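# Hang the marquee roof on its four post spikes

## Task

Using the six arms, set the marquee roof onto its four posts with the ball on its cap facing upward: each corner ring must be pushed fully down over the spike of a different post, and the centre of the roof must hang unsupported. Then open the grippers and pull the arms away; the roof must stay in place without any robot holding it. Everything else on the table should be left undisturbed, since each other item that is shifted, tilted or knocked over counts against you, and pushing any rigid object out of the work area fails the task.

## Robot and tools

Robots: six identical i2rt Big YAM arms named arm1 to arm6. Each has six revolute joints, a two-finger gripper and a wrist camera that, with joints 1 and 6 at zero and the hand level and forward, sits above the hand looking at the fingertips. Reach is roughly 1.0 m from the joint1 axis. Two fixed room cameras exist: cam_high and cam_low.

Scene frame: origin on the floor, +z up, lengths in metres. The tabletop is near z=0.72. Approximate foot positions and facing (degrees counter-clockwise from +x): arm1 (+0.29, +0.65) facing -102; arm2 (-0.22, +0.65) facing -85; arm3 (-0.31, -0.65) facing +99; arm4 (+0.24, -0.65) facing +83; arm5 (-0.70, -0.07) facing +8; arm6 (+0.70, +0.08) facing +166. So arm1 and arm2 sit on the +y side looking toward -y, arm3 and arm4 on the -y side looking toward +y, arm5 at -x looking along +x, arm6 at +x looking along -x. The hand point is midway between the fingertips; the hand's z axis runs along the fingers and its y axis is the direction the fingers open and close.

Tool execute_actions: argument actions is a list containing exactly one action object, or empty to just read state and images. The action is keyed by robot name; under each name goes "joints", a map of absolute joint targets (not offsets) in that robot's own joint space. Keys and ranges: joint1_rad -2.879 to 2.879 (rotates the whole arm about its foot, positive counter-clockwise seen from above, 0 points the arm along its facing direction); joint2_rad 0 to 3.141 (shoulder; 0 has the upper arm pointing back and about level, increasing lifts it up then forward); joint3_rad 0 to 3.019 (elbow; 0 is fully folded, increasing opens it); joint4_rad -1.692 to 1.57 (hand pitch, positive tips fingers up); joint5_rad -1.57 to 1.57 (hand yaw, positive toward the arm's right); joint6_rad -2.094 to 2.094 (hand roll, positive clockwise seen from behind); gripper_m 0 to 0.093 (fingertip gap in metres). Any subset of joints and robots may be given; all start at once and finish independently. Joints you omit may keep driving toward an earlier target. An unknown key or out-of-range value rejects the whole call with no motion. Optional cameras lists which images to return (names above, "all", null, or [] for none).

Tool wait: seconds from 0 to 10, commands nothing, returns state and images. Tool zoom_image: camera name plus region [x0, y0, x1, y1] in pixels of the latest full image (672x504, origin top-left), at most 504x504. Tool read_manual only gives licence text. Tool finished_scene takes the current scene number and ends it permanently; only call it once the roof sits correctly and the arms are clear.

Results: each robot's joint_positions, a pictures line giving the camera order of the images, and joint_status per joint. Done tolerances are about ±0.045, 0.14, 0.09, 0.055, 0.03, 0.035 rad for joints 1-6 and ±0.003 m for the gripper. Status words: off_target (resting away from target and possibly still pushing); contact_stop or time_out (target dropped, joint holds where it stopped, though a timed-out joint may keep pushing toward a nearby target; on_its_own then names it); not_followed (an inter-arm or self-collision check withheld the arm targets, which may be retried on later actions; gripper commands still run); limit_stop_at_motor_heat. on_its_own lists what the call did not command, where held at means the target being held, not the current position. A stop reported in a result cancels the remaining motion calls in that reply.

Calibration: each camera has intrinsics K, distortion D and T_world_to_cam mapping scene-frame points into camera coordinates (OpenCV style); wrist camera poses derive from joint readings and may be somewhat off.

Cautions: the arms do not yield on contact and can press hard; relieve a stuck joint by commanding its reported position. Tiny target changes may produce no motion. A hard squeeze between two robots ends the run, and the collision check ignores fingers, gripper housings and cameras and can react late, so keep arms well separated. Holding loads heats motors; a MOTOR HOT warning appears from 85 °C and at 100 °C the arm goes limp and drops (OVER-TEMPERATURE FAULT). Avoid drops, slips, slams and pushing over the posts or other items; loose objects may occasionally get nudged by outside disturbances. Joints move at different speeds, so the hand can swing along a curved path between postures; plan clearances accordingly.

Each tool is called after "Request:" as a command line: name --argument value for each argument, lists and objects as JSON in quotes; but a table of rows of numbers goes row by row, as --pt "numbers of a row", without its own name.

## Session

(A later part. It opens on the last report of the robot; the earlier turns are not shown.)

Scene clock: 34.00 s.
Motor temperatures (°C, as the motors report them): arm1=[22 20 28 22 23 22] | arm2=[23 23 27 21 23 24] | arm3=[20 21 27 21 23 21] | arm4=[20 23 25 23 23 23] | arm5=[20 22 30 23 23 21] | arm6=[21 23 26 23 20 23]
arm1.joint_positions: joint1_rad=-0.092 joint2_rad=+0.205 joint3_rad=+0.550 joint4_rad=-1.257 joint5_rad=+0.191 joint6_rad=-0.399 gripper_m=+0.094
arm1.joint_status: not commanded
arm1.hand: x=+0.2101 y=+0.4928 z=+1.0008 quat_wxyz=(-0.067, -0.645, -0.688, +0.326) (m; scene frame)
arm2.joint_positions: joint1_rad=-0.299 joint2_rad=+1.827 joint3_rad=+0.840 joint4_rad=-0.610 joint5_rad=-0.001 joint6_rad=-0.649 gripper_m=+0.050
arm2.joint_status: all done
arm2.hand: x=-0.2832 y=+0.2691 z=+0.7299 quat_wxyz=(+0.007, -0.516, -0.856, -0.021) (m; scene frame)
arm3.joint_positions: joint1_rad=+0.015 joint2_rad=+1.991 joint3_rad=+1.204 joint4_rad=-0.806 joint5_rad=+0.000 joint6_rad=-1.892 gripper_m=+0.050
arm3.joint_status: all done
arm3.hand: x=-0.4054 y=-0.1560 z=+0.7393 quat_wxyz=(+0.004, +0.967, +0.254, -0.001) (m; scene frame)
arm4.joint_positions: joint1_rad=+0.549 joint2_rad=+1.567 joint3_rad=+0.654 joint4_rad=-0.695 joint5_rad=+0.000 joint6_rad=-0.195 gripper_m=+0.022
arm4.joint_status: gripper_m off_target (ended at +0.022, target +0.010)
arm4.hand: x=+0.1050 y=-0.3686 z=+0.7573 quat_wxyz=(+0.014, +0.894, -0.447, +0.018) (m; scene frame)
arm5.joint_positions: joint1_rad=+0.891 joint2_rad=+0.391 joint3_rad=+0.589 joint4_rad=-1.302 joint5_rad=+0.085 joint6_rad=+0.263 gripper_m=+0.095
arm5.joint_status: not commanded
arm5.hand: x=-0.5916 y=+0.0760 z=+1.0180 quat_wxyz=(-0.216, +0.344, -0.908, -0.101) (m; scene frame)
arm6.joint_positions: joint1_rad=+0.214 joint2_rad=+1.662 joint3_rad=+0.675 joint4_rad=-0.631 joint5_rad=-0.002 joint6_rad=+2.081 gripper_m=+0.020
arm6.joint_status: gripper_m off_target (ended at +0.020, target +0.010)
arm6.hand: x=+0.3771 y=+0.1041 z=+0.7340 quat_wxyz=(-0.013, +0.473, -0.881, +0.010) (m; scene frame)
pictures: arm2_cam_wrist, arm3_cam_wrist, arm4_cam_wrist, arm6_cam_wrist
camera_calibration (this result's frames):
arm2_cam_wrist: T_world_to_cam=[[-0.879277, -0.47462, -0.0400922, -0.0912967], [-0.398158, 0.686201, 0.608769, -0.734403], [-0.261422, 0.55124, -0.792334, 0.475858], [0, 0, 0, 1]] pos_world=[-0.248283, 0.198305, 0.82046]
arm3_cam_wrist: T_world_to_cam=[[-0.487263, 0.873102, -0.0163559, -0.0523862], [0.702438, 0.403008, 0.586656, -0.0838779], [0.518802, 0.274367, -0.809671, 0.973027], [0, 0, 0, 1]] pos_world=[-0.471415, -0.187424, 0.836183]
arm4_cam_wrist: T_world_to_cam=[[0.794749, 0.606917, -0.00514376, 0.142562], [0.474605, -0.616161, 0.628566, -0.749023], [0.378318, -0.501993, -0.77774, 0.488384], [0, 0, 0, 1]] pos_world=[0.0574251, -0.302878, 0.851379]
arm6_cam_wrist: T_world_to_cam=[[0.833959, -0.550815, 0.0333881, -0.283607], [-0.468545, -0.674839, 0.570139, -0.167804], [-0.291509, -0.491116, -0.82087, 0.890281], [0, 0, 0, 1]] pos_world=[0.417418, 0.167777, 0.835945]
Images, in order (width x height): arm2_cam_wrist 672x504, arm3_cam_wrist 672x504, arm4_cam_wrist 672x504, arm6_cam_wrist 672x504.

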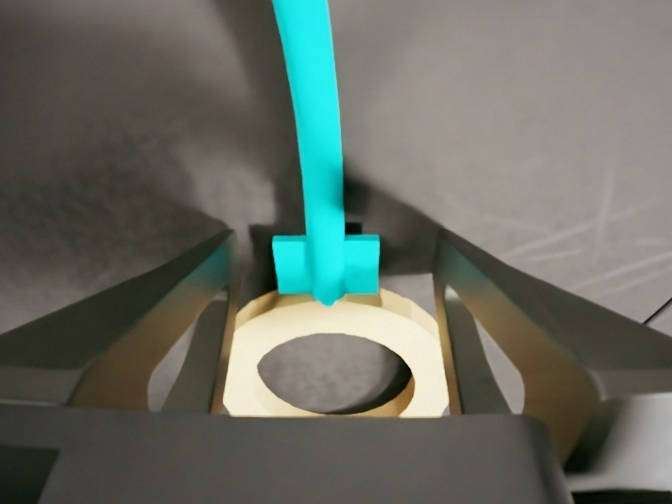

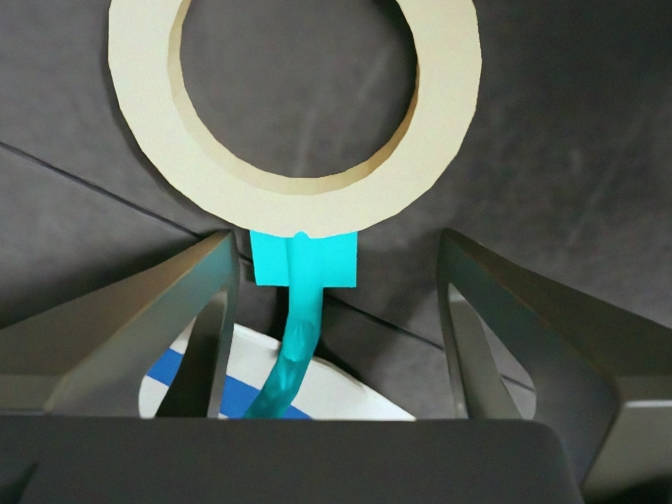

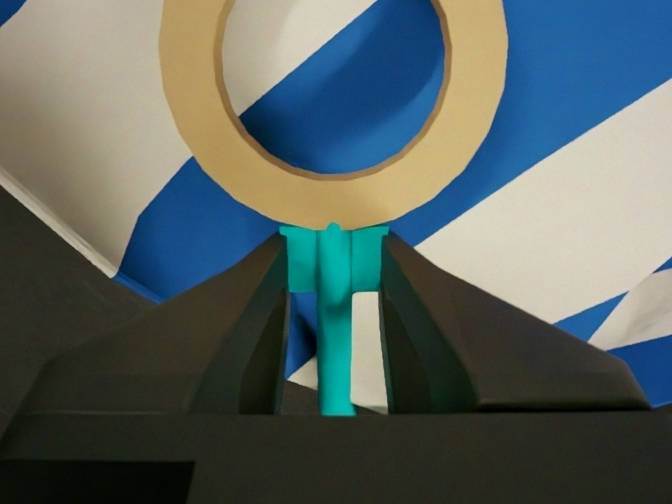

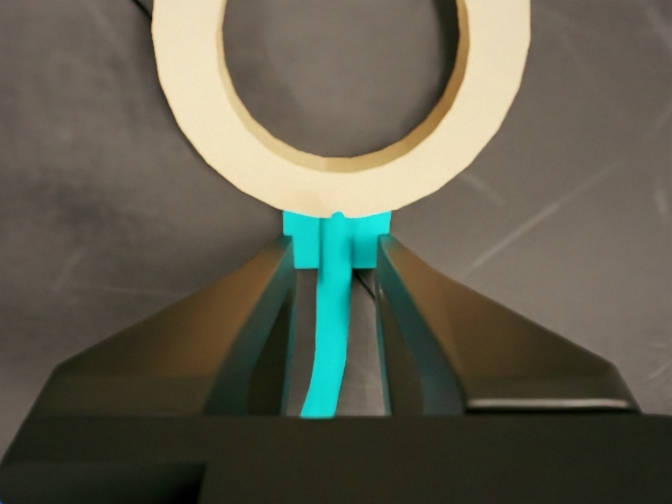

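Request:
execute_actions --actions '[{"arm2":{"joints":{"gripper_m":0.01}},"arm3":{"joints":{"gripper_m":0.01}},"arm6":{"joints":{"gripper_m":0.045,"joint1_rad":0.185,"joint2_rad":1.685}}}]' --cameras '[]'

Request:
execute_actions --actions '[{"arm6":{"joints":{"gripper_m":0.01}},"arm4":{"joints":{"joint2_rad":1.4,"joint3_rad":0.705,"joint4_rad":-0.876}}}]' --cameras '["arm2_cam_wrist","arm3_cam_wrist","arm4_cam_wrist","arm6_cam_wrist","cam_low"]'

Scene clock: 35.80 s.
Motor temperatures (°C, as the motors report them): arm1=[22 20 28 22 23 22] | arm2=[23 23 27 21 23 24] | arm3=[20 21 27 21 23 21] | arm4=[20 23 25 23 23 23] | arm5=[20 22 30 23 23 21] | arm6=[21 23 26 23 20 23]
arm1.joint_positions: joint1_rad=-0.092 joint2_rad=+0.205 joint3_rad=+0.550 joint4_rad=-1.257 joint5_rad=+0.191 joint6_rad=-0.399 gripper_m=+0.094
arm1.joint_status: not commanded
arm1.hand: x=+0.2101 y=+0.4928 z=+1.0008 quat_wxyz=(-0.067, -0.645, -0.688, +0.326) (m; scene frame)
arm2.joint_positions: joint1_rad=-0.299 joint2_rad=+1.827 joint3_rad=+0.840 joint4_rad=-0.614 joint5_rad=-0.001 joint6_rad=-0.649 gripper_m=+0.022
arm2.joint_status: gripper_m off_target (ended at +0.022, target +0.010)
arm2.hand: x=-0.2831 y=+0.2699 z=+0.7299 quat_wxyz=(+0.008, -0.516, -0.856, -0.022) (m; scene frame)
arm3.joint_positions: joint1_rad=+0.015 joint2_rad=+1.991 joint3_rad=+1.204 joint4_rad=-0.806 joint5_rad=+0.000 joint6_rad=-1.893 gripper_m=+0.021
arm3.joint_status: gripper_m off_target (ended at +0.021, target +0.010)
arm3.hand: x=-0.4054 y=-0.1560 z=+0.7393 quat_wxyz=(+0.004, +0.967, +0.254, -0.001) (m; scene frame)
arm4.joint_positions: joint1_rad=+0.549 joint2_rad=+1.567 joint3_rad=+0.654 joint4_rad=-0.695 joint5_rad=+0.000 joint6_rad=-0.195 gripper_m=+0.022
arm4.joint_status: not commanded
arm4.hand: x=+0.1050 y=-0.3686 z=+0.7573 quat_wxyz=(+0.014, +0.894, -0.447, +0.018) (m; scene frame)
arm5.joint_positions: joint1_rad=+0.891 joint2_rad=+0.391 joint3_rad=+0.589 joint4_rad=-1.302 joint5_rad=+0.085 joint6_rad=+0.263 gripper_m=+0.095
arm5.joint_status: not commanded
arm5.hand: x=-0.5916 y=+0.0760 z=+1.0180 quat_wxyz=(-0.216, +0.344, -0.908, -0.101) (m; scene frame)
arm6.joint_positions: joint1_rad=+0.198 joint2_rad=+1.664 joint3_rad=+0.675 joint4_rad=-0.632 joint5_rad=-0.004 joint6_rad=+2.081 gripper_m=+0.045
arm6.joint_status: all done
arm6.hand: x=+0.3780 y=+0.1088 z=+0.7333 quat_wxyz=(-0.014, +0.466, -0.884, +0.012) (m; scene frame)
pictures: none
No camera images: the call's "cameras" was empty. Leave "cameras" out to get every camera's image.

Scene clock: 36.73 s.
Motor temperatures (°C, as the motors report them): arm1=[22 20 28 22 23 22] | arm2=[23 23 27 21 23 24] | arm3=[20 21 27 21 23 21] | arm4=[20 23 25 23 23 23] | arm5=[20 22 30 23 23 21] | arm6=[21 23 26 23 20 23]
arm1.joint_positions: joint1_rad=-0.092 joint2_rad=+0.205 joint3_rad=+0.550 joint4_rad=-1.257 joint5_rad=+0.191 joint6_rad=-0.399 gripper_m=+0.094
arm1.joint_status: not commanded
arm1.hand: x=+0.2101 y=+0.4928 z=+1.0008 quat_wxyz=(-0.067, -0.645, -0.688, +0.326) (m; scene frame)
arm2.joint_positions: joint1_rad=-0.299 joint2_rad=+1.827 joint3_rad=+0.840 joint4_rad=-0.614 joint5_rad=-0.001 joint6_rad=-0.649 gripper_m=+0.022
arm2.joint_status: not commanded
arm2.hand: x=-0.2831 y=+0.2699 z=+0.7299 quat_wxyz=(+0.008, -0.516, -0.856, -0.022) (m; scene frame)
arm3.joint_positions: joint1_rad=+0.015 joint2_rad=+1.991 joint3_rad=+1.204 joint4_rad=-0.806 joint5_rad=+0.000 joint6_rad=-1.893 gripper_m=+0.021
arm3.joint_status: not commanded
arm3.hand: x=-0.4054 y=-0.1560 z=+0.7393 quat_wxyz=(+0.004, +0.967, +0.254, -0.001) (m; scene frame)
arm4.joint_positions: joint1_rad=+0.549 joint2_rad=+1.392 joint3_rad=+0.663 joint4_rad=-0.862 joint5_rad=+0.000 joint6_rad=-0.195 gripper_m=+0.022
arm4.joint_status: all done
arm4.hand: x=+0.1098 y=-0.3785 z=+0.8108 quat_wxyz=(+0.009, +0.894, -0.447, +0.011) (m; scene frame)
arm5.joint_positions: joint1_rad=+0.891 joint2_rad=+0.391 joint3_rad=+0.589 joint4_rad=-1.302 joint5_rad=+0.085 joint6_rad=+0.263 gripper_m=+0.095
arm5.joint_status: not commanded
arm5.hand: x=-0.5916 y=+0.0760 z=+1.0180 quat_wxyz=(-0.216, +0.344, -0.908, -0.101) (m; scene frame)
arm6.joint_positions: joint1_rad=+0.195 joint2_rad=+1.665 joint3_rad=+0.675 joint4_rad=-0.627 joint5_rad=-0.002 joint6_rad=+2.081 gripper_m=+0.021
arm6.joint_status: gripper_m off_target (ended at +0.021, target +0.010)
arm6.hand: x=+0.3773 y=+0.1102 z=+0.7329 quat_wxyz=(-0.013, +0.465, -0.885, +0.010) (m; scene frame)
pictures: arm2_cam_wrist, arm3_cam_wrist, arm4_cam_wrist, arm6_cam_wrist, cam_low
camera_calibration (this result's frames):
arm2_cam_wrist: T_world_to_cam=[[-0.87926, -0.474497, -0.0418914, -0.0895461], [-0.398285, 0.684088, 0.611058, -0.736113], [-0.261288, 0.553964, -0.790476, 0.47339], [0, 0, 0, 1]] pos_world=[-0.248226, 0.198836, 0.820261]
arm3_cam_wrist: T_world_to_cam=[[-0.487596, 0.872916, -0.0163546, -0.0525511], [0.702286, 0.403276, 0.586653, -0.0838958], [0.518695, 0.274564, -0.809673, 0.973016], [0, 0, 0, 1]] pos_world=[-0.471403, -0.187449, 0.836183]
arm4_cam_wrist: T_world_to_cam=[[0.79472, 0.606974, -0.00167707, 0.1423], [0.479243, -0.625778, 0.615409, -0.784569], [0.372488, -0.489881, -0.788206, 0.536942], [0, 0, 0, 1]] pos_world=[0.062906, -0.314301, 0.90629]
arm6_cam_wrist: T_world_to_cam=[[0.823328, -0.566614, 0.0328639, -0.27421], [-0.480901, -0.665684, 0.570613, -0.159736], [-0.30144, -0.485606, -0.820561, 0.89531], [0, 0, 0, 1]] pos_world=[0.418831, 0.173063, 0.834816]
Images, in order (width x height): arm2_cam_wrist 672x504, arm3_cam_wrist 672x504, arm4_cam_wrist 672x504, arm6_cam_wrist 672x504, cam_low 672x504.

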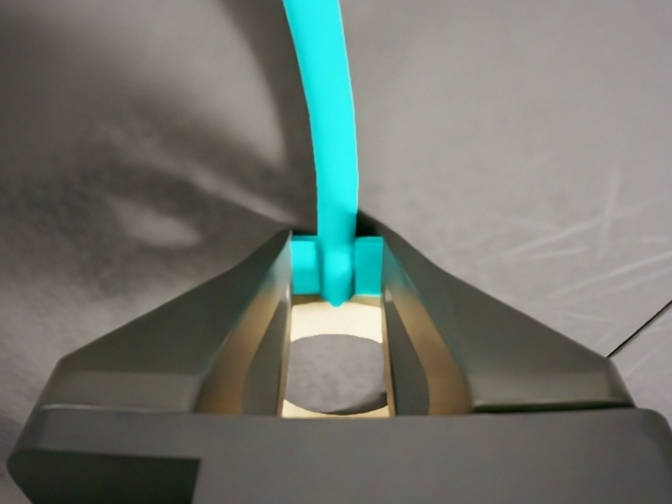

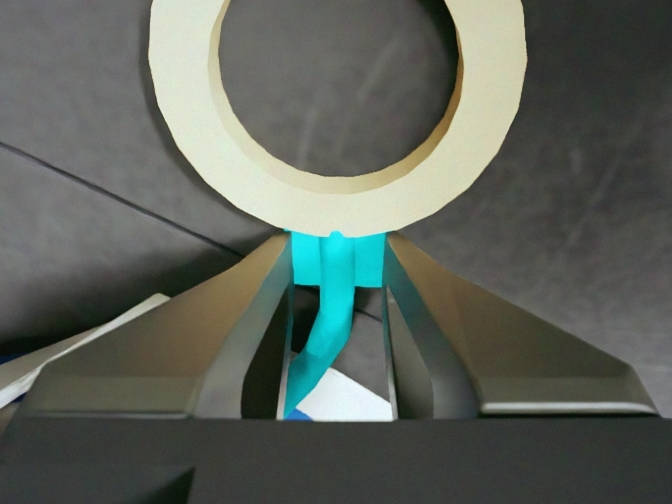

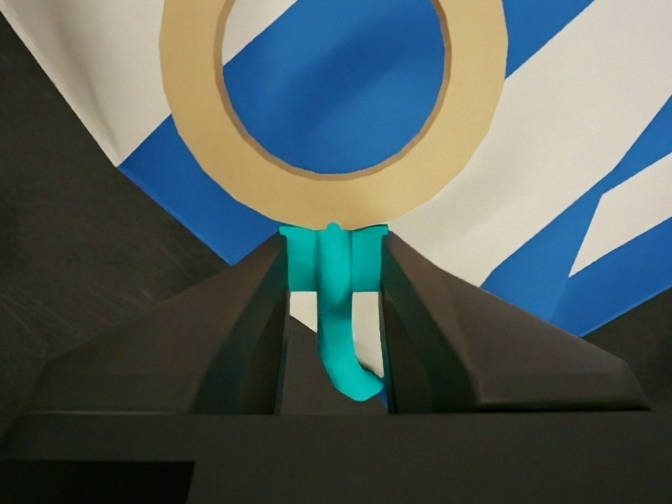

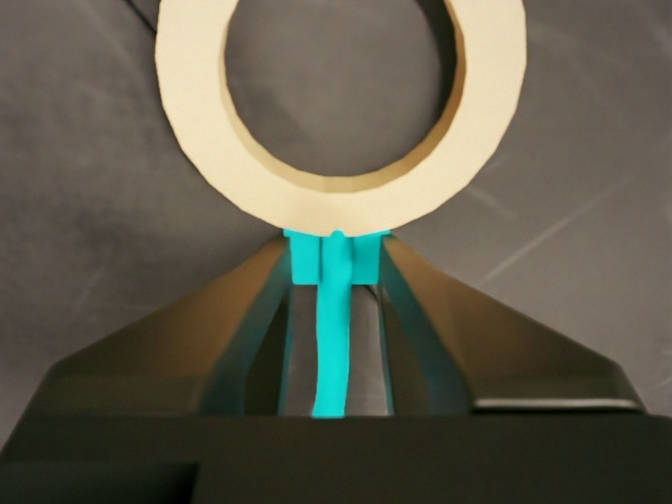

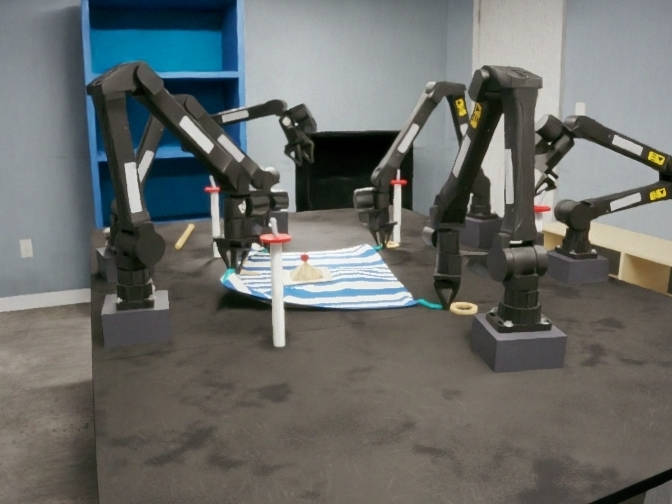

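Request:
execute_actions --actions '[{"arm2":{"joints":{"joint1_rad":-0.08,"joint2_rad":1.557,"joint3_rad":1.09,"joint4_rad":-1.082}},"arm3":{"joints":{"joint1_rad":-0.15,"joint2_rad":1.716,"joint3_rad":1.31,"joint4_rad":-1.145}},"arm4":{"joints":{"joint1_rad":0.25,"joint2_rad":1.355,"joint3_rad":0.93,"joint4_rad":-1.126,"joint6_rad":0.9}},"arm6":{"joints":{"joint1_rad":0.1,"joint2_rad":1.433,"joint3_rad":1.01,"joint4_rad":-1.126}}}]' --cameras '["cam_high"]'

Request:
execute_actions --actions '[{"arm2":{"joints":{"joint2_rad":1.44,"joint3_rad":1.44,"joint4_rad":-1.547}},"arm3":{"joints":{"joint2_rad":1.544,"joint3_rad":1.57,"joint4_rad":-1.576,"joint6_rad":-2.0}},"arm4":{"joints":{"joint1_rad":0.1,"joint2_rad":1.336,"joint3_rad":1.385,"joint4_rad":-1.597,"joint6_rad":1.85}},"arm6":{"joints":{"joint1_rad":-0.05,"joint2_rad":1.388,"joint3_rad":1.435,"joint4_rad":-1.595}}}]' --cameras '["arm4_cam_wrist","cam_high","cam_low"]'

Scene clock: 42.33 s.
Motor temperatures (°C, as the motors report them): arm1=[22 20 29 22 23 22] | arm2=[23 23 27 21 23 24] | arm3=[20 22 27 21 23 21] | arm4=[20 23 26 23 23 23] | arm5=[20 22 31 23 23 21] | arm6=[21 23 26 23 20 23]
arm1.joint_positions: joint1_rad=-0.092 joint2_rad=+0.205 joint3_rad=+0.550 joint4_rad=-1.257 joint5_rad=+0.191 joint6_rad=-0.399 gripper_m=+0.094
arm1.joint_status: not commanded
arm1.hand: x=+0.2101 y=+0.4928 z=+1.0008 quat_wxyz=(-0.067, -0.645, -0.688, +0.326) (m; scene frame)
arm2.joint_positions: joint1_rad=-0.069 joint2_rad=+1.545 joint3_rad=+1.084 joint4_rad=-1.071 joint5_rad=+0.000 joint6_rad=-0.649 gripper_m=+0.022
arm2.joint_status: all done
arm2.hand: x=-0.1921 y=+0.2178 z=+0.9096 quat_wxyz=(-0.008, -0.415, -0.910, +0.009) (m; scene frame)
arm3.joint_positions: joint1_rad=-0.155 joint2_rad=+1.703 joint3_rad=+1.288 joint4_rad=-1.129 joint5_rad=+0.000 joint6_rad=-1.893 gripper_m=+0.021
arm3.joint_status: all done
arm3.hand: x=-0.3198 y=-0.1562 z=+0.9041 quat_wxyz=(-0.020, +0.985, +0.171, +0.002) (m; scene frame)
arm4.joint_positions: joint1_rad=+0.246 joint2_rad=+1.357 joint3_rad=+0.898 joint4_rad=-1.111 joint5_rad=+0.000 joint6_rad=+0.884 gripper_m=+0.022
arm4.joint_status: all done
arm4.hand: x=+0.1890 y=-0.3024 z=+0.8960 quat_wxyz=(-0.001, +0.405, -0.914, +0.003) (m; scene frame)
arm5.joint_positions: joint1_rad=+0.891 joint2_rad=+0.391 joint3_rad=+0.589 joint4_rad=-1.302 joint5_rad=+0.085 joint6_rad=+0.263 gripper_m=+0.095
arm5.joint_status: not commanded
arm5.hand: x=-0.5916 y=+0.0760 z=+1.0180 quat_wxyz=(-0.216, +0.344, -0.908, -0.101) (m; scene frame)
arm6.joint_positions: joint1_rad=+0.100 joint2_rad=+1.426 joint3_rad=+0.998 joint4_rad=-1.116 joint5_rad=-0.002 joint6_rad=+2.082 gripper_m=+0.021
arm6.joint_status: all done
arm6.hand: x=+0.3199 y=+0.1527 z=+0.9081 quat_wxyz=(+0.018, +0.422, -0.906, -0.010) (m; scene frame)
pictures: cam_high
Images, in order (width x height): cam_high 672x504.

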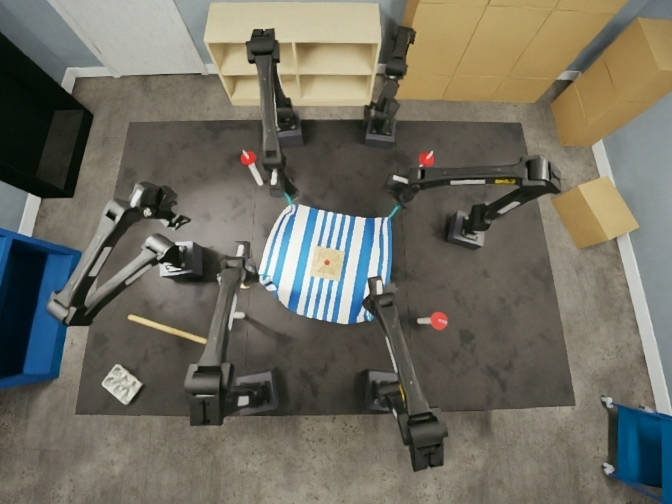

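Scene clock: 44.17 s.
Motor temperatures (°C, as the motors report them): arm1=[22 20 29 22 23 22] | arm2=[23 23 28 21 23 24] | arm3=[20 22 28 21 23 21] | arm4=[20 23 27 23 23 23] | arm5=[20 22 31 23 23 21] | arm6=[21 23 26 23 20 23]
arm1.joint_positions: joint1_rad=-0.092 joint2_rad=+0.205 joint3_rad=+0.550 joint4_rad=-1.257 joint5_rad=+0.191 joint6_rad=-0.399 gripper_m=+0.094
arm1.joint_status: not commanded
arm1.hand: x=+0.2101 y=+0.4928 z=+1.0008 quat_wxyz=(-0.067, -0.645, -0.688, +0.326) (m; scene frame)
arm2.joint_positions: joint1_rad=-0.069 joint2_rad=+1.431 joint3_rad=+1.411 joint4_rad=-1.536 joint5_rad=+0.000 joint6_rad=-0.649 gripper_m=+0.022
arm2.joint_status: all done
arm2.hand: x=-0.1934 y=+0.2248 z=+1.0760 quat_wxyz=(-0.002, -0.415, -0.910, -0.002) (m; scene frame)
arm3.joint_positions: joint1_rad=-0.155 joint2_rad=+1.536 joint3_rad=+1.548 joint4_rad=-1.559 joint5_rad=+0.000 joint6_rad=-1.992 gripper_m=+0.021
arm3.joint_status: all done
arm3.hand: x=-0.3185 y=-0.1895 z=+1.0769 quat_wxyz=(-0.019, +0.975, +0.220, +0.002) (m; scene frame)
arm4.joint_positions: joint1_rad=+0.095 joint2_rad=+1.332 joint3_rad=+1.336 joint4_rad=-1.583 joint5_rad=+0.000 joint6_rad=+1.835 gripper_m=+0.022
arm4.joint_status: all done
arm4.hand: x=+0.2412 y=-0.2700 z=+1.0658 quat_wxyz=(-0.003, -0.134, -0.991, +0.007) (m; scene frame)
arm5.joint_positions: joint1_rad=+0.891 joint2_rad=+0.391 joint3_rad=+0.589 joint4_rad=-1.302 joint5_rad=+0.085 joint6_rad=+0.263 gripper_m=+0.095
arm5.joint_status: not commanded
arm5.hand: x=-0.5916 y=+0.0760 z=+1.0180 quat_wxyz=(-0.216, +0.344, -0.908, -0.101) (m; scene frame)
arm6.joint_positions: joint1_rad=-0.054 joint2_rad=+1.384 joint3_rad=+1.392 joint4_rad=-1.583 joint5_rad=-0.002 joint6_rad=+2.082 gripper_m=+0.021
arm6.joint_status: all done
arm6.hand: x=+0.3278 y=+0.2142 z=+1.0701 quat_wxyz=(+0.006, +0.351, -0.936, +0.000) (m; scene frame)
pictures: arm4_cam_wrist, cam_high, cam_low
camera_calibration (this result's frames):
arm4_cam_wrist: T_world_to_cam=[[-0.257135, -0.966221, 0.0173071, -0.218895], [-0.779564, 0.217978, 0.587168, -0.374996], [-0.571106, 0.137489, -0.80928, 1.16158], [0, 0, 0, 1]] pos_world=[0.314766, -0.289465, 1.16402]
Images, in order (width x height): arm4_cam_wrist 672x504, cam_high 672x504, cam_low 672x504.

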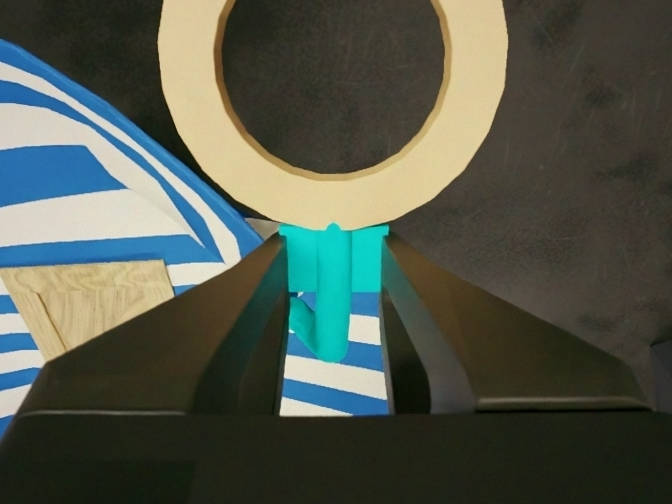

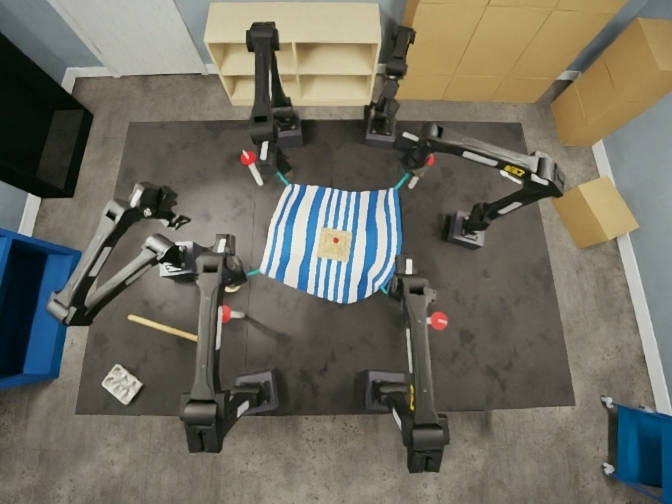

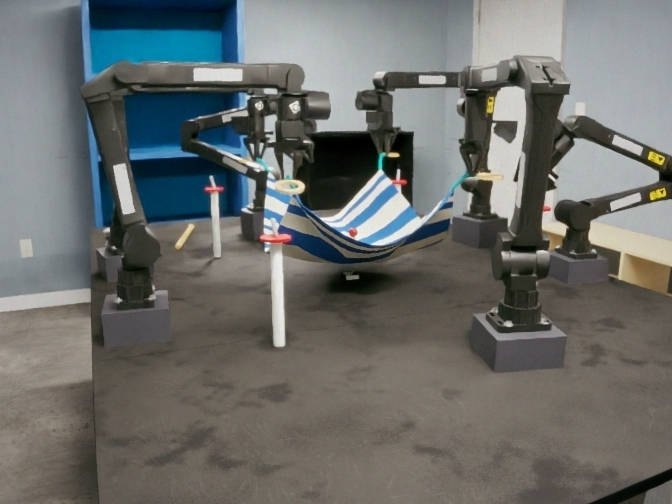

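Request:
execute_actions --actions '[{"arm2":{"joints":{"joint1_rad":-0.473,"joint2_rad":1.184,"joint3_rad":1.18,"joint4_rad":-1.56,"joint6_rad":-1.16}},"arm3":{"joints":{"joint1_rad":0.061,"joint2_rad":1.305,"joint3_rad":1.30,"joint4_rad":-1.56}},"arm4":{"joints":{"joint1_rad":-0.403,"joint2_rad":1.268,"joint3_rad":1.31,"joint4_rad":-1.597}},"arm6":{"joints":{"joint1_rad":-0.408,"joint2_rad":1.323,"joint3_rad":1.355,"joint6_rad":1.8}}}]' --cameras '["arm2_cam_wrist","arm3_cam_wrist","arm4_cam_wrist","arm6_cam_wrist","cam_low"]'

Scene clock: 48.53 s.
Motor temperatures (°C, as the motors report them): arm1=[22 20 29 22 23 22] | arm2=[23 23 28 21 23 24] | arm3=[20 22 28 21 23 21] | arm4=[20 23 27 23 23 23] | arm5=[20 22 31 23 23 21] | arm6=[21 23 27 23 20 23]
arm1.joint_positions: joint1_rad=-0.092 joint2_rad=+0.205 joint3_rad=+0.550 joint4_rad=-1.257 joint5_rad=+0.191 joint6_rad=-0.399 gripper_m=+0.094
arm1.joint_status: not commanded
arm1.hand: x=+0.2101 y=+0.4928 z=+1.0008 quat_wxyz=(-0.067, -0.645, -0.688, +0.326) (m; scene frame)
arm2.joint_positions: joint1_rad=-0.464 joint2_rad=+1.179 joint3_rad=+1.178 joint4_rad=-1.552 joint5_rad=-0.005 joint6_rad=-1.147 gripper_m=+0.022
arm2.joint_status: all done
arm2.hand: x=-0.3259 y=+0.3367 z=+1.0761 quat_wxyz=(-0.002, -0.367, -0.930, +0.000) (m; scene frame)
arm3.joint_positions: joint1_rad=+0.049 joint2_rad=+1.293 joint3_rad=+1.311 joint4_rad=-1.559 joint5_rad=+0.017 joint6_rad=-1.993 gripper_m=+0.021
arm3.joint_status: all done
arm3.hand: x=-0.3888 y=-0.2899 z=+1.0799 quat_wxyz=(-0.021, +0.948, +0.317, +0.010) (m; scene frame)
arm4.joint_positions: joint1_rad=-0.389 joint2_rad=+1.273 joint3_rad=+1.326 joint4_rad=-1.583 joint5_rad=-0.014 joint6_rad=+1.835 gripper_m=+0.022
arm4.joint_status: all done
arm4.hand: x=+0.4096 y=-0.3230 z=+1.0840 quat_wxyz=(+0.001, -0.367, -0.930, -0.019) (m; scene frame)
arm5.joint_positions: joint1_rad=+0.891 joint2_rad=+0.391 joint3_rad=+0.589 joint4_rad=-1.302 joint5_rad=+0.085 joint6_rad=+0.263 gripper_m=+0.095
arm5.joint_status: not commanded
arm5.hand: x=-0.5916 y=+0.0760 z=+1.0180 quat_wxyz=(-0.216, +0.344, -0.908, -0.101) (m; scene frame)
arm6.joint_positions: joint1_rad=-0.397 joint2_rad=+1.334 joint3_rad=+1.357 joint4_rad=-1.584 joint5_rad=-0.012 joint6_rad=+1.809 gripper_m=+0.021
arm6.joint_status: all done
arm6.hand: x=+0.4061 y=+0.3215 z=+1.0738 quat_wxyz=(+0.014, +0.318, -0.948, -0.003) (m; scene frame)
pictures: arm2_cam_wrist, arm3_cam_wrist, arm4_cam_wrist, arm6_cam_wrist, cam_low
camera_calibration (this result's frames):
arm2_cam_wrist: T_world_to_cam=[[-0.675343, -0.737402, -0.0122499, 0.0421901], [-0.605481, 0.544888, 0.580077, -0.997703], [-0.421075, 0.399168, -0.814469, 0.724744], [0, 0, 0, 1]] pos_world=[-0.270426, 0.285453, 1.16954]
arm3_cam_wrist: T_world_to_cam=[[-0.598923, 0.800411, 0.0251613, -0.0310891], [0.640161, 0.459663, 0.615551, -0.280378], [0.481128, 0.384775, -0.787695, 1.2705], [0, 0, 0, 1]] pos_world=[-0.450406, -0.335093, 1.17414]
arm4_cam_wrist: T_world_to_cam=[[-0.676868, -0.735463, -0.0307397, 0.0714139], [-0.59784, 0.524886, 0.605873, -0.238465], [-0.429462, 0.428473, -0.794967, 1.30018], [0, 0, 0, 1]] pos_world=[0.464151, -0.379403, 1.18027]
arm6_cam_wrist: T_world_to_cam=[[0.603685, -0.79714, -0.0115271, 0.0216223], [-0.632374, -0.487609, 0.601947, -0.229073], [-0.485457, -0.356097, -0.798453, 1.2957], [0, 0, 0, 1]] pos_world=[0.471092, 0.366931, 1.17269]
Images, in order (width x height): arm2_cam_wrist 672x504, arm3_cam_wrist 672x504, arm4_cam_wrist 672x504, arm6_cam_wrist 672x504, cam_low 672x504.

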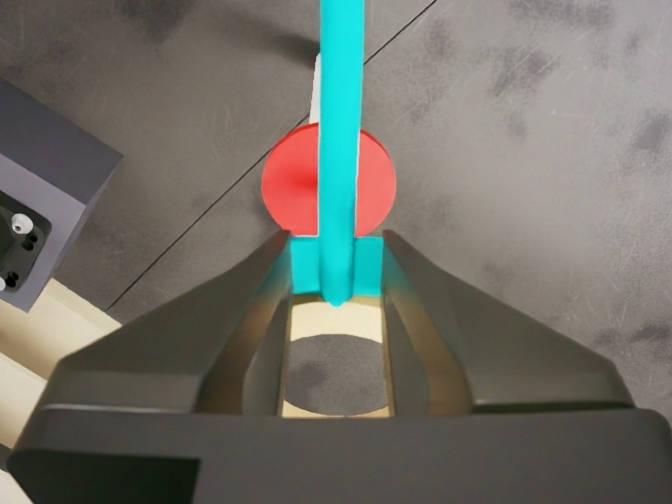

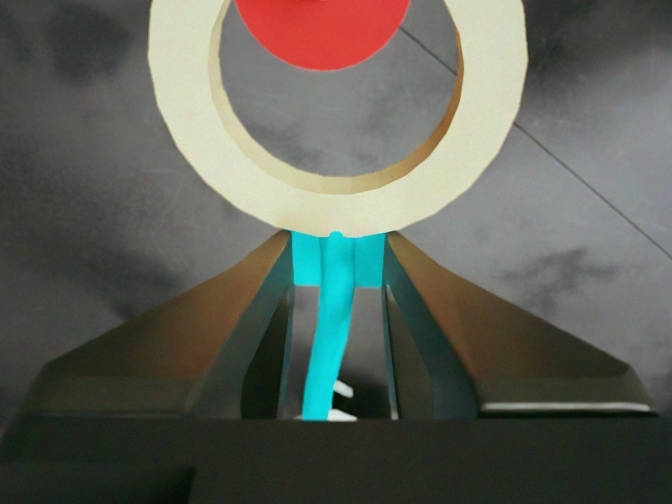

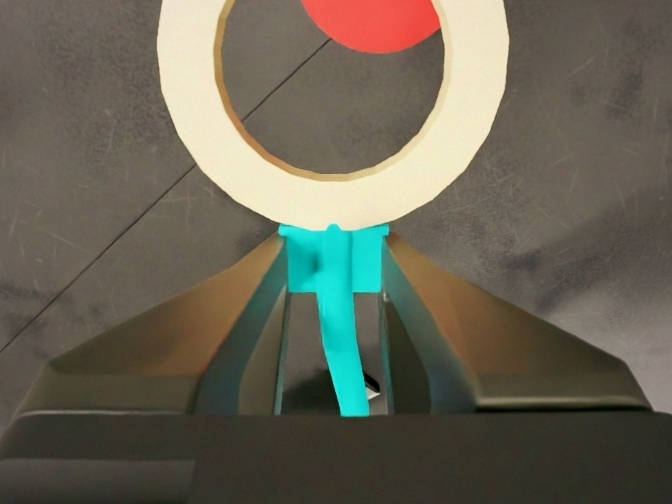

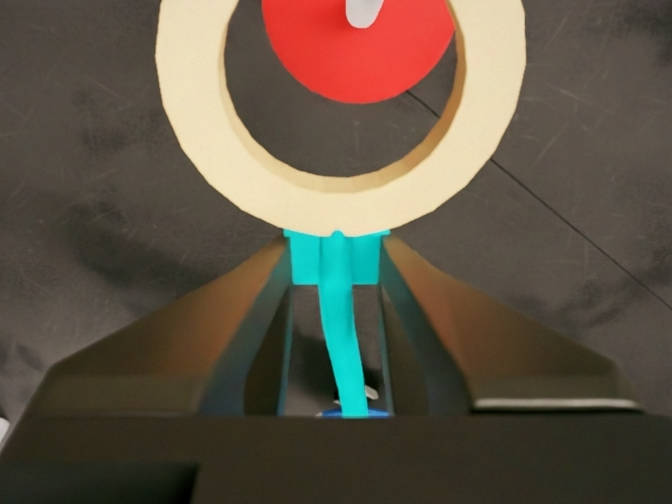

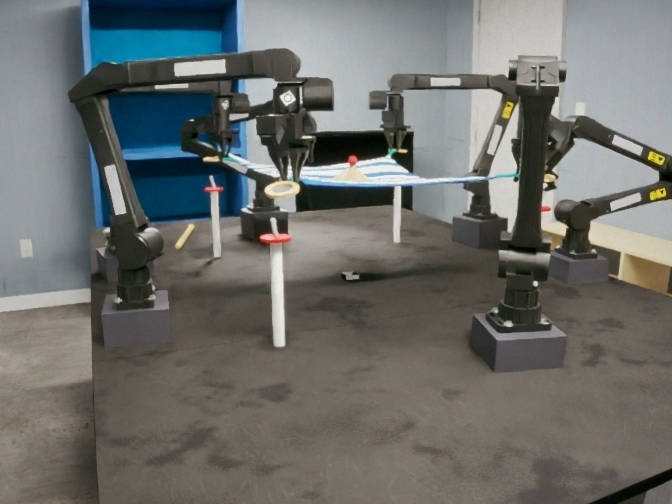

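Request:
execute_actions --actions '[{"arm2":{"joints":{"joint3_rad":1.03,"joint4_rad":-1.395}},"arm3":{"joints":{"joint3_rad":1.19,"joint4_rad":-1.435}},"arm4":{"joints":{"joint1_rad":-0.42,"joint3_rad":1.175,"joint4_rad":-1.49}},"arm6":{"joints":{"joint1_rad":-0.42,"joint3_rad":1.30,"joint4_rad":-1.575}}}]' --cameras '["arm2_cam_wrist","arm3_cam_wrist","arm4_cam_wrist","arm6_cam_wrist","cam_low"]'

Request:
zoom_image --camera "cam_low" --region '[180, 130, 580, 300]'

Scene clock: 52.57 s.
Motor temperatures (°C, as the motors report them): arm1=[22 20 29 22 23 22] | arm2=[23 23 28 21 23 24] | arm3=[20 22 28 21 23 21] | arm4=[20 23 27 23 23 23] | arm5=[20 22 31 23 23 21] | arm6=[21 23 27 23 20 23]
arm1.joint_positions: joint1_rad=-0.092 joint2_rad=+0.205 joint3_rad=+0.550 joint4_rad=-1.257 joint5_rad=+0.191 joint6_rad=-0.399 gripper_m=+0.094
arm1.joint_status: not commanded
arm1.hand: x=+0.2101 y=+0.4928 z=+1.0008 quat_wxyz=(-0.067, -0.645, -0.688, +0.326) (m; scene frame)
arm2.joint_positions: joint1_rad=-0.464 joint2_rad=+1.179 joint3_rad=+1.023 joint4_rad=-1.401 joint5_rad=-0.005 joint6_rad=-1.147 gripper_m=+0.022
arm2.joint_status: all done
arm2.hand: x=-0.3238 y=+0.3432 z=+1.0170 quat_wxyz=(-0.001, -0.367, -0.930, -0.002) (m; scene frame)
arm3.joint_positions: joint1_rad=+0.049 joint2_rad=+1.300 joint3_rad=+1.197 joint4_rad=-1.443 joint5_rad=+0.017 joint6_rad=-1.993 gripper_m=+0.021
arm3.joint_status: all done
arm3.hand: x=-0.3888 y=-0.2899 z=+1.0338 quat_wxyz=(-0.018, +0.948, +0.317, +0.010) (m; scene frame)
arm4.joint_positions: joint1_rad=-0.393 joint2_rad=+1.272 joint3_rad=+1.183 joint4_rad=-1.501 joint5_rad=-0.014 joint6_rad=+1.835 gripper_m=+0.022
arm4.joint_status: all done
arm4.hand: x=+0.4035 y=-0.3383 z=+1.0294 quat_wxyz=(+0.005, -0.369, -0.929, +0.011) (m; scene frame)
arm5.joint_positions: joint1_rad=+0.891 joint2_rad=+0.391 joint3_rad=+0.589 joint4_rad=-1.302 joint5_rad=+0.085 joint6_rad=+0.263 gripper_m=+0.095
arm5.joint_status: not commanded
arm5.hand: x=-0.5916 y=+0.0760 z=+1.0180 quat_wxyz=(-0.216, +0.344, -0.908, -0.101) (m; scene frame)
arm6.joint_positions: joint1_rad=-0.397 joint2_rad=+1.332 joint3_rad=+1.297 joint4_rad=-1.583 joint5_rad=-0.013 joint6_rad=+1.808 gripper_m=+0.021
arm6.joint_status: all done
arm6.hand: x=+0.4172 y=+0.3121 z=+1.0519 quat_wxyz=(-0.001, +0.318, -0.948, +0.021) (m; scene frame)
pictures: arm2_cam_wrist, arm3_cam_wrist, arm4_cam_wrist, arm6_cam_wrist, cam_low
camera_calibration (this result's frames):
arm2_cam_wrist: T_world_to_cam=[[-0.675045, -0.737586, -0.0167909, 0.0523855], [-0.606613, 0.541936, 0.581658, -0.96663], [-0.419923, 0.402831, -0.81326, 0.672816], [0, 0, 0, 1]] pos_world=[-0.268476, 0.291459, 1.1103]
arm3_cam_wrist: T_world_to_cam=[[-0.598954, 0.800535, 0.019932, -0.0245427], [0.639376, 0.463093, 0.613794, -0.249529], [0.482133, 0.380378, -0.789215, 1.23492], [0, 0, 0, 1]] pos_world=[-0.450554, -0.334535, 1.12827]
arm4_cam_wrist: T_world_to_cam=[[-0.680272, -0.732429, 0.0279036, -0.00363519], [-0.57823, 0.55967, 0.593649, -0.18456], [-0.450422, 0.387708, -0.80424, 1.26498], [0, 0, 0, 1]] pos_world=[0.460583, -0.389811, 1.12701]
arm6_cam_wrist: T_world_to_cam=[[0.60371, -0.796061, 0.0426841, -0.0502717], [-0.657534, -0.466951, 0.591275, -0.198147], [-0.450759, -0.385025, -0.80534, 1.28202], [0, 0, 0, 1]] pos_world=[0.477941, 0.361063, 1.15176]
Images, in order (width x height): arm2_cam_wrist 672x504, arm3_cam_wrist 672x504, arm4_cam_wrist 672x504, arm6_cam_wrist 672x504, cam_low 672x504.

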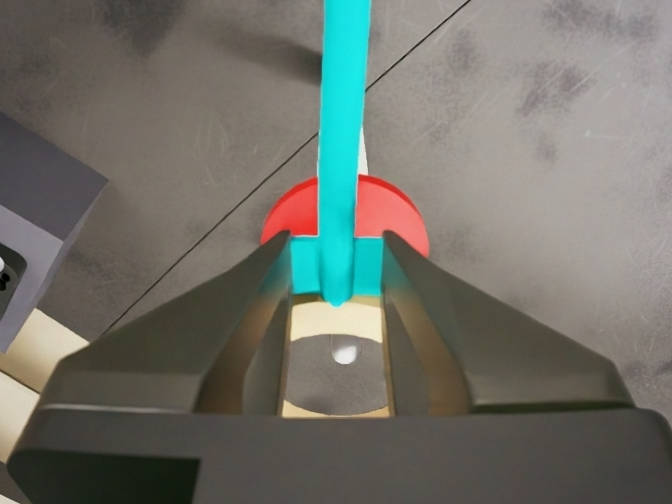

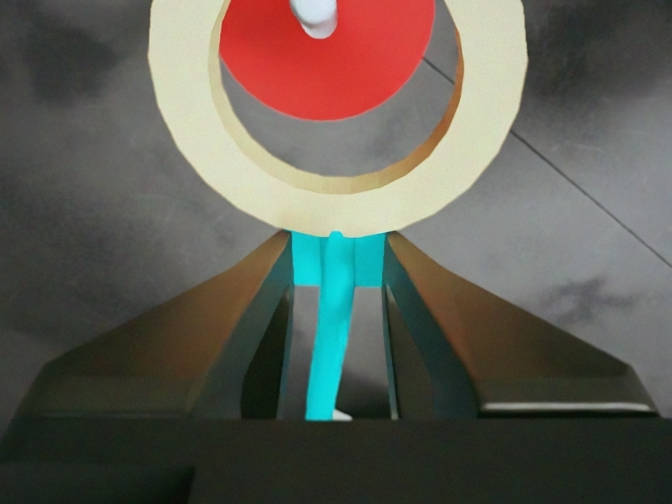

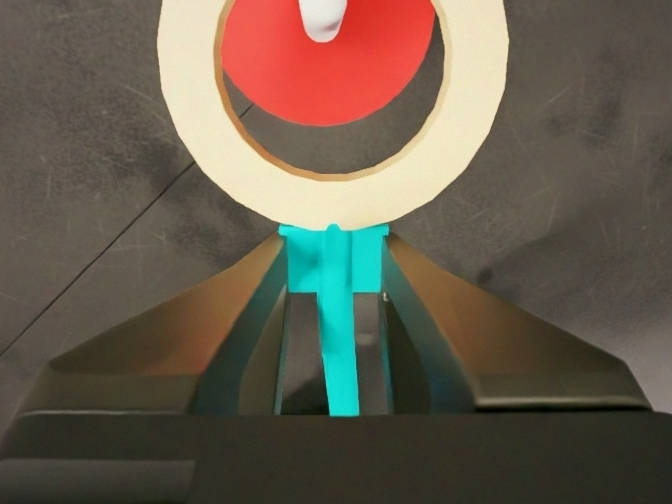

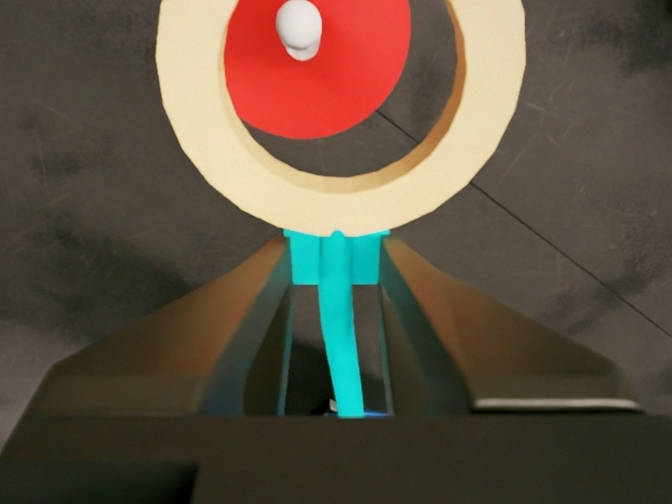

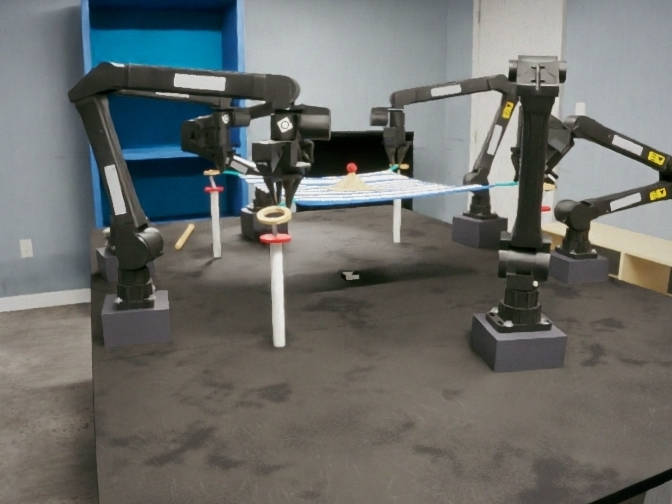

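Region (180, 130, 580, 300) of cam_low's 672x504 image, scaled by 1.260, with more detail than that image has; it fills the top 214 rows of this view, and the rest is white.

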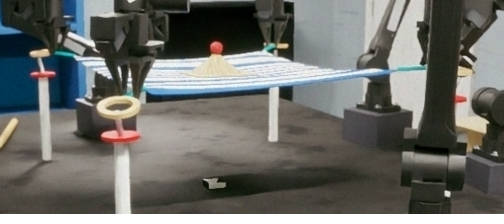

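Request:
execute_actions --actions '[{"arm2":{"joints":{"joint3_rad":0.905,"joint4_rad":-1.225}},"arm3":{"joints":{"joint3_rad":1.07,"joint4_rad":-1.30}},"arm4":{"joints":{"joint3_rad":1.055,"joint4_rad":-1.33}},"arm6":{"joints":{"joint3_rad":1.175,"joint4_rad":-1.405}}}]' --cameras '["arm2_cam_wrist","arm3_cam_wrist","arm4_cam_wrist","arm6_cam_wrist","cam_low"]'

Request:
zoom_image --camera "cam_low" --region '[180, 130, 580, 300]'

Scene clock: 54.53 s.
Motor temperatures (°C, as the motors report them): arm1=[22 20 29 22 23 22] | arm2=[23 23 28 21 23 24] | arm3=[20 21 28 21 23 21] | arm4=[20 23 27 23 23 23] | arm5=[20 22 31 23 23 21] | arm6=[21 23 27 23 20 23]
arm1.joint_positions: joint1_rad=-0.092 joint2_rad=+0.205 joint3_rad=+0.550 joint4_rad=-1.257 joint5_rad=+0.191 joint6_rad=-0.399 gripper_m=+0.094
arm1.joint_status: not commanded
arm1.hand: x=+0.2101 y=+0.4928 z=+1.0008 quat_wxyz=(-0.067, -0.645, -0.688, +0.326) (m; scene frame)
arm2.joint_positions: joint1_rad=-0.464 joint2_rad=+1.179 joint3_rad=+0.898 joint4_rad=-1.232 joint5_rad=-0.006 joint6_rad=-1.147 gripper_m=+0.022
arm2.joint_status: all done
arm2.hand: x=-0.3237 y=+0.3432 z=+0.9710 quat_wxyz=(-0.003, -0.367, -0.930, +0.020) (m; scene frame)
arm3.joint_positions: joint1_rad=+0.049 joint2_rad=+1.301 joint3_rad=+1.077 joint4_rad=-1.308 joint5_rad=+0.017 joint6_rad=-1.993 gripper_m=+0.021
arm3.joint_status: all done
arm3.hand: x=-0.3881 y=-0.2928 z=+0.9885 quat_wxyz=(-0.025, +0.948, +0.317, +0.011) (m; scene frame)
arm4.joint_positions: joint1_rad=-0.393 joint2_rad=+1.271 joint3_rad=+1.066 joint4_rad=-1.345 joint5_rad=-0.014 joint6_rad=+1.837 gripper_m=+0.022
arm4.joint_status: all done
arm4.hand: x=+0.4051 y=-0.3359 z=+0.9855 quat_wxyz=(+0.003, -0.370, -0.929, -0.009) (m; scene frame)
arm5.joint_positions: joint1_rad=+0.891 joint2_rad=+0.391 joint3_rad=+0.589 joint4_rad=-1.302 joint5_rad=+0.085 joint6_rad=+0.263 gripper_m=+0.095
arm5.joint_status: not commanded
arm5.hand: x=-0.5916 y=+0.0760 z=+1.0180 quat_wxyz=(-0.216, +0.344, -0.908, -0.101) (m; scene frame)
arm6.joint_positions: joint1_rad=-0.397 joint2_rad=+1.329 joint3_rad=+1.169 joint4_rad=-1.414 joint5_rad=-0.013 joint6_rad=+1.808 gripper_m=+0.021
arm6.joint_status: all done
arm6.hand: x=+0.4125 y=+0.3152 z=+1.0042 quat_wxyz=(+0.012, +0.318, -0.948, +0.002) (m; scene frame)
pictures: arm2_cam_wrist, arm3_cam_wrist, arm4_cam_wrist, arm6_cam_wrist, cam_low
camera_calibration (this result's frames):
arm2_cam_wrist: T_world_to_cam=[[-0.674926, -0.737491, 0.0241347, 0.0119188], [-0.598745, 0.56648, 0.566219, -0.930746], [-0.431253, 0.367705, -0.823901, 0.654175], [0, 0, 0, 1]] pos_world=[-0.26712, 0.295496, 1.06569]
arm3_cam_wrist: T_world_to_cam=[[-0.59886, 0.800152, 0.0335264, -0.0343648], [0.641423, 0.454154, 0.618321, -0.227048], [0.479524, 0.391792, -0.78521, 1.19834], [0, 0, 0, 1]] pos_world=[-0.449579, -0.338888, 1.08249]
arm4_cam_wrist: T_world_to_cam=[[-0.681646, -0.731607, -0.0104541, 0.0391], [-0.588537, 0.539746, 0.601912, -0.16954], [-0.434721, 0.416444, -0.798494, 1.22704], [0, 0, 0, 1]] pos_world=[0.46029, -0.390878, 1.08224]
arm6_cam_wrist: T_world_to_cam=[[0.604129, -0.796887, -0.000143731, 0.000147975], [-0.637021, -0.483041, 0.600729, -0.184459], [-0.478782, -0.362826, -0.799453, 1.24136], [0, 0, 0, 1]] pos_world=[0.476748, 0.361415, 1.10322]
Images, in order (width x height): arm2_cam_wrist 672x504, arm3_cam_wrist 672x504, arm4_cam_wrist 672x504, arm6_cam_wrist 672x504, cam_low 672x504.

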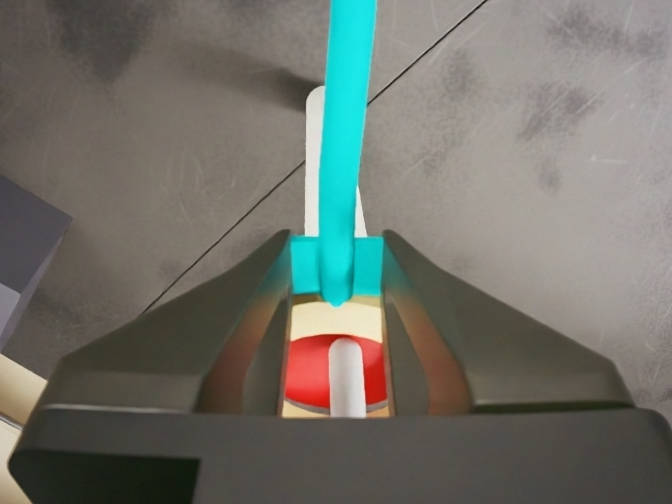

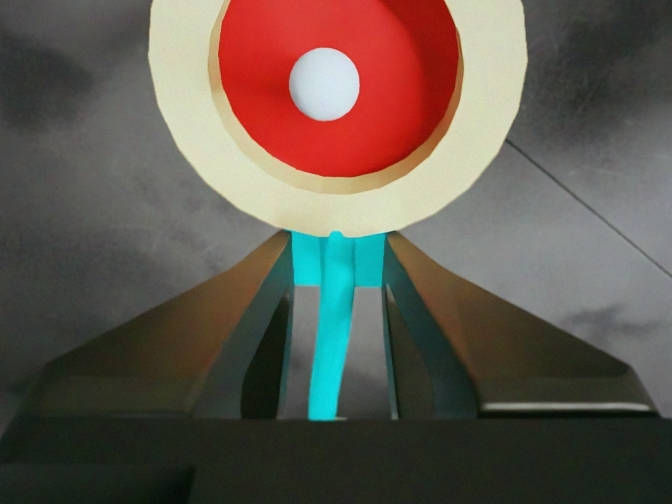

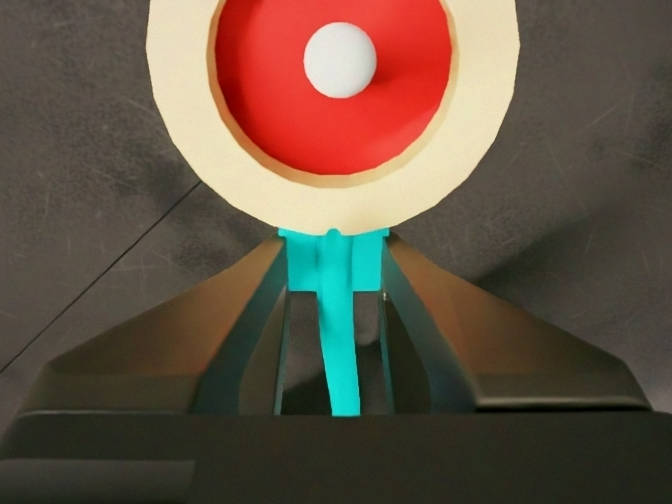

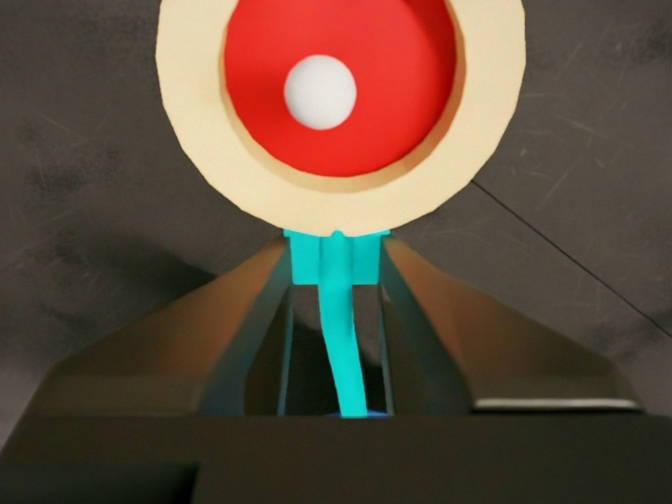

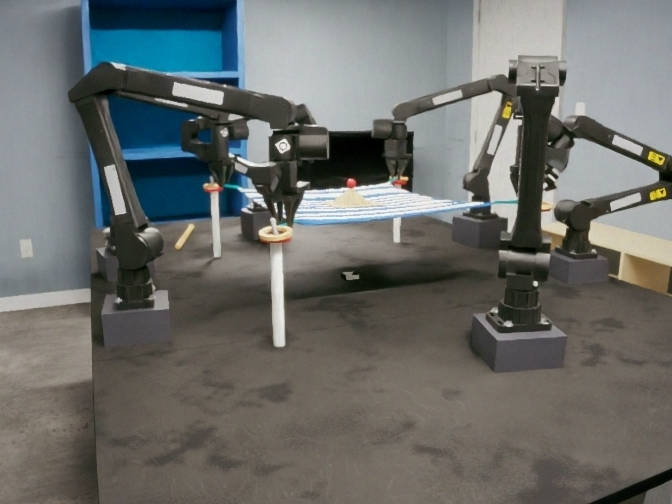

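Region (180, 130, 580, 300) of cam_low's 672x504 image, scaled by 1.260, with more detail than that image has; it fills the top 214 rows of this view, and the rest is white.

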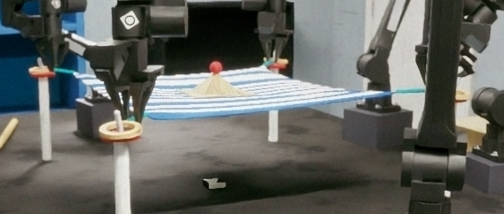

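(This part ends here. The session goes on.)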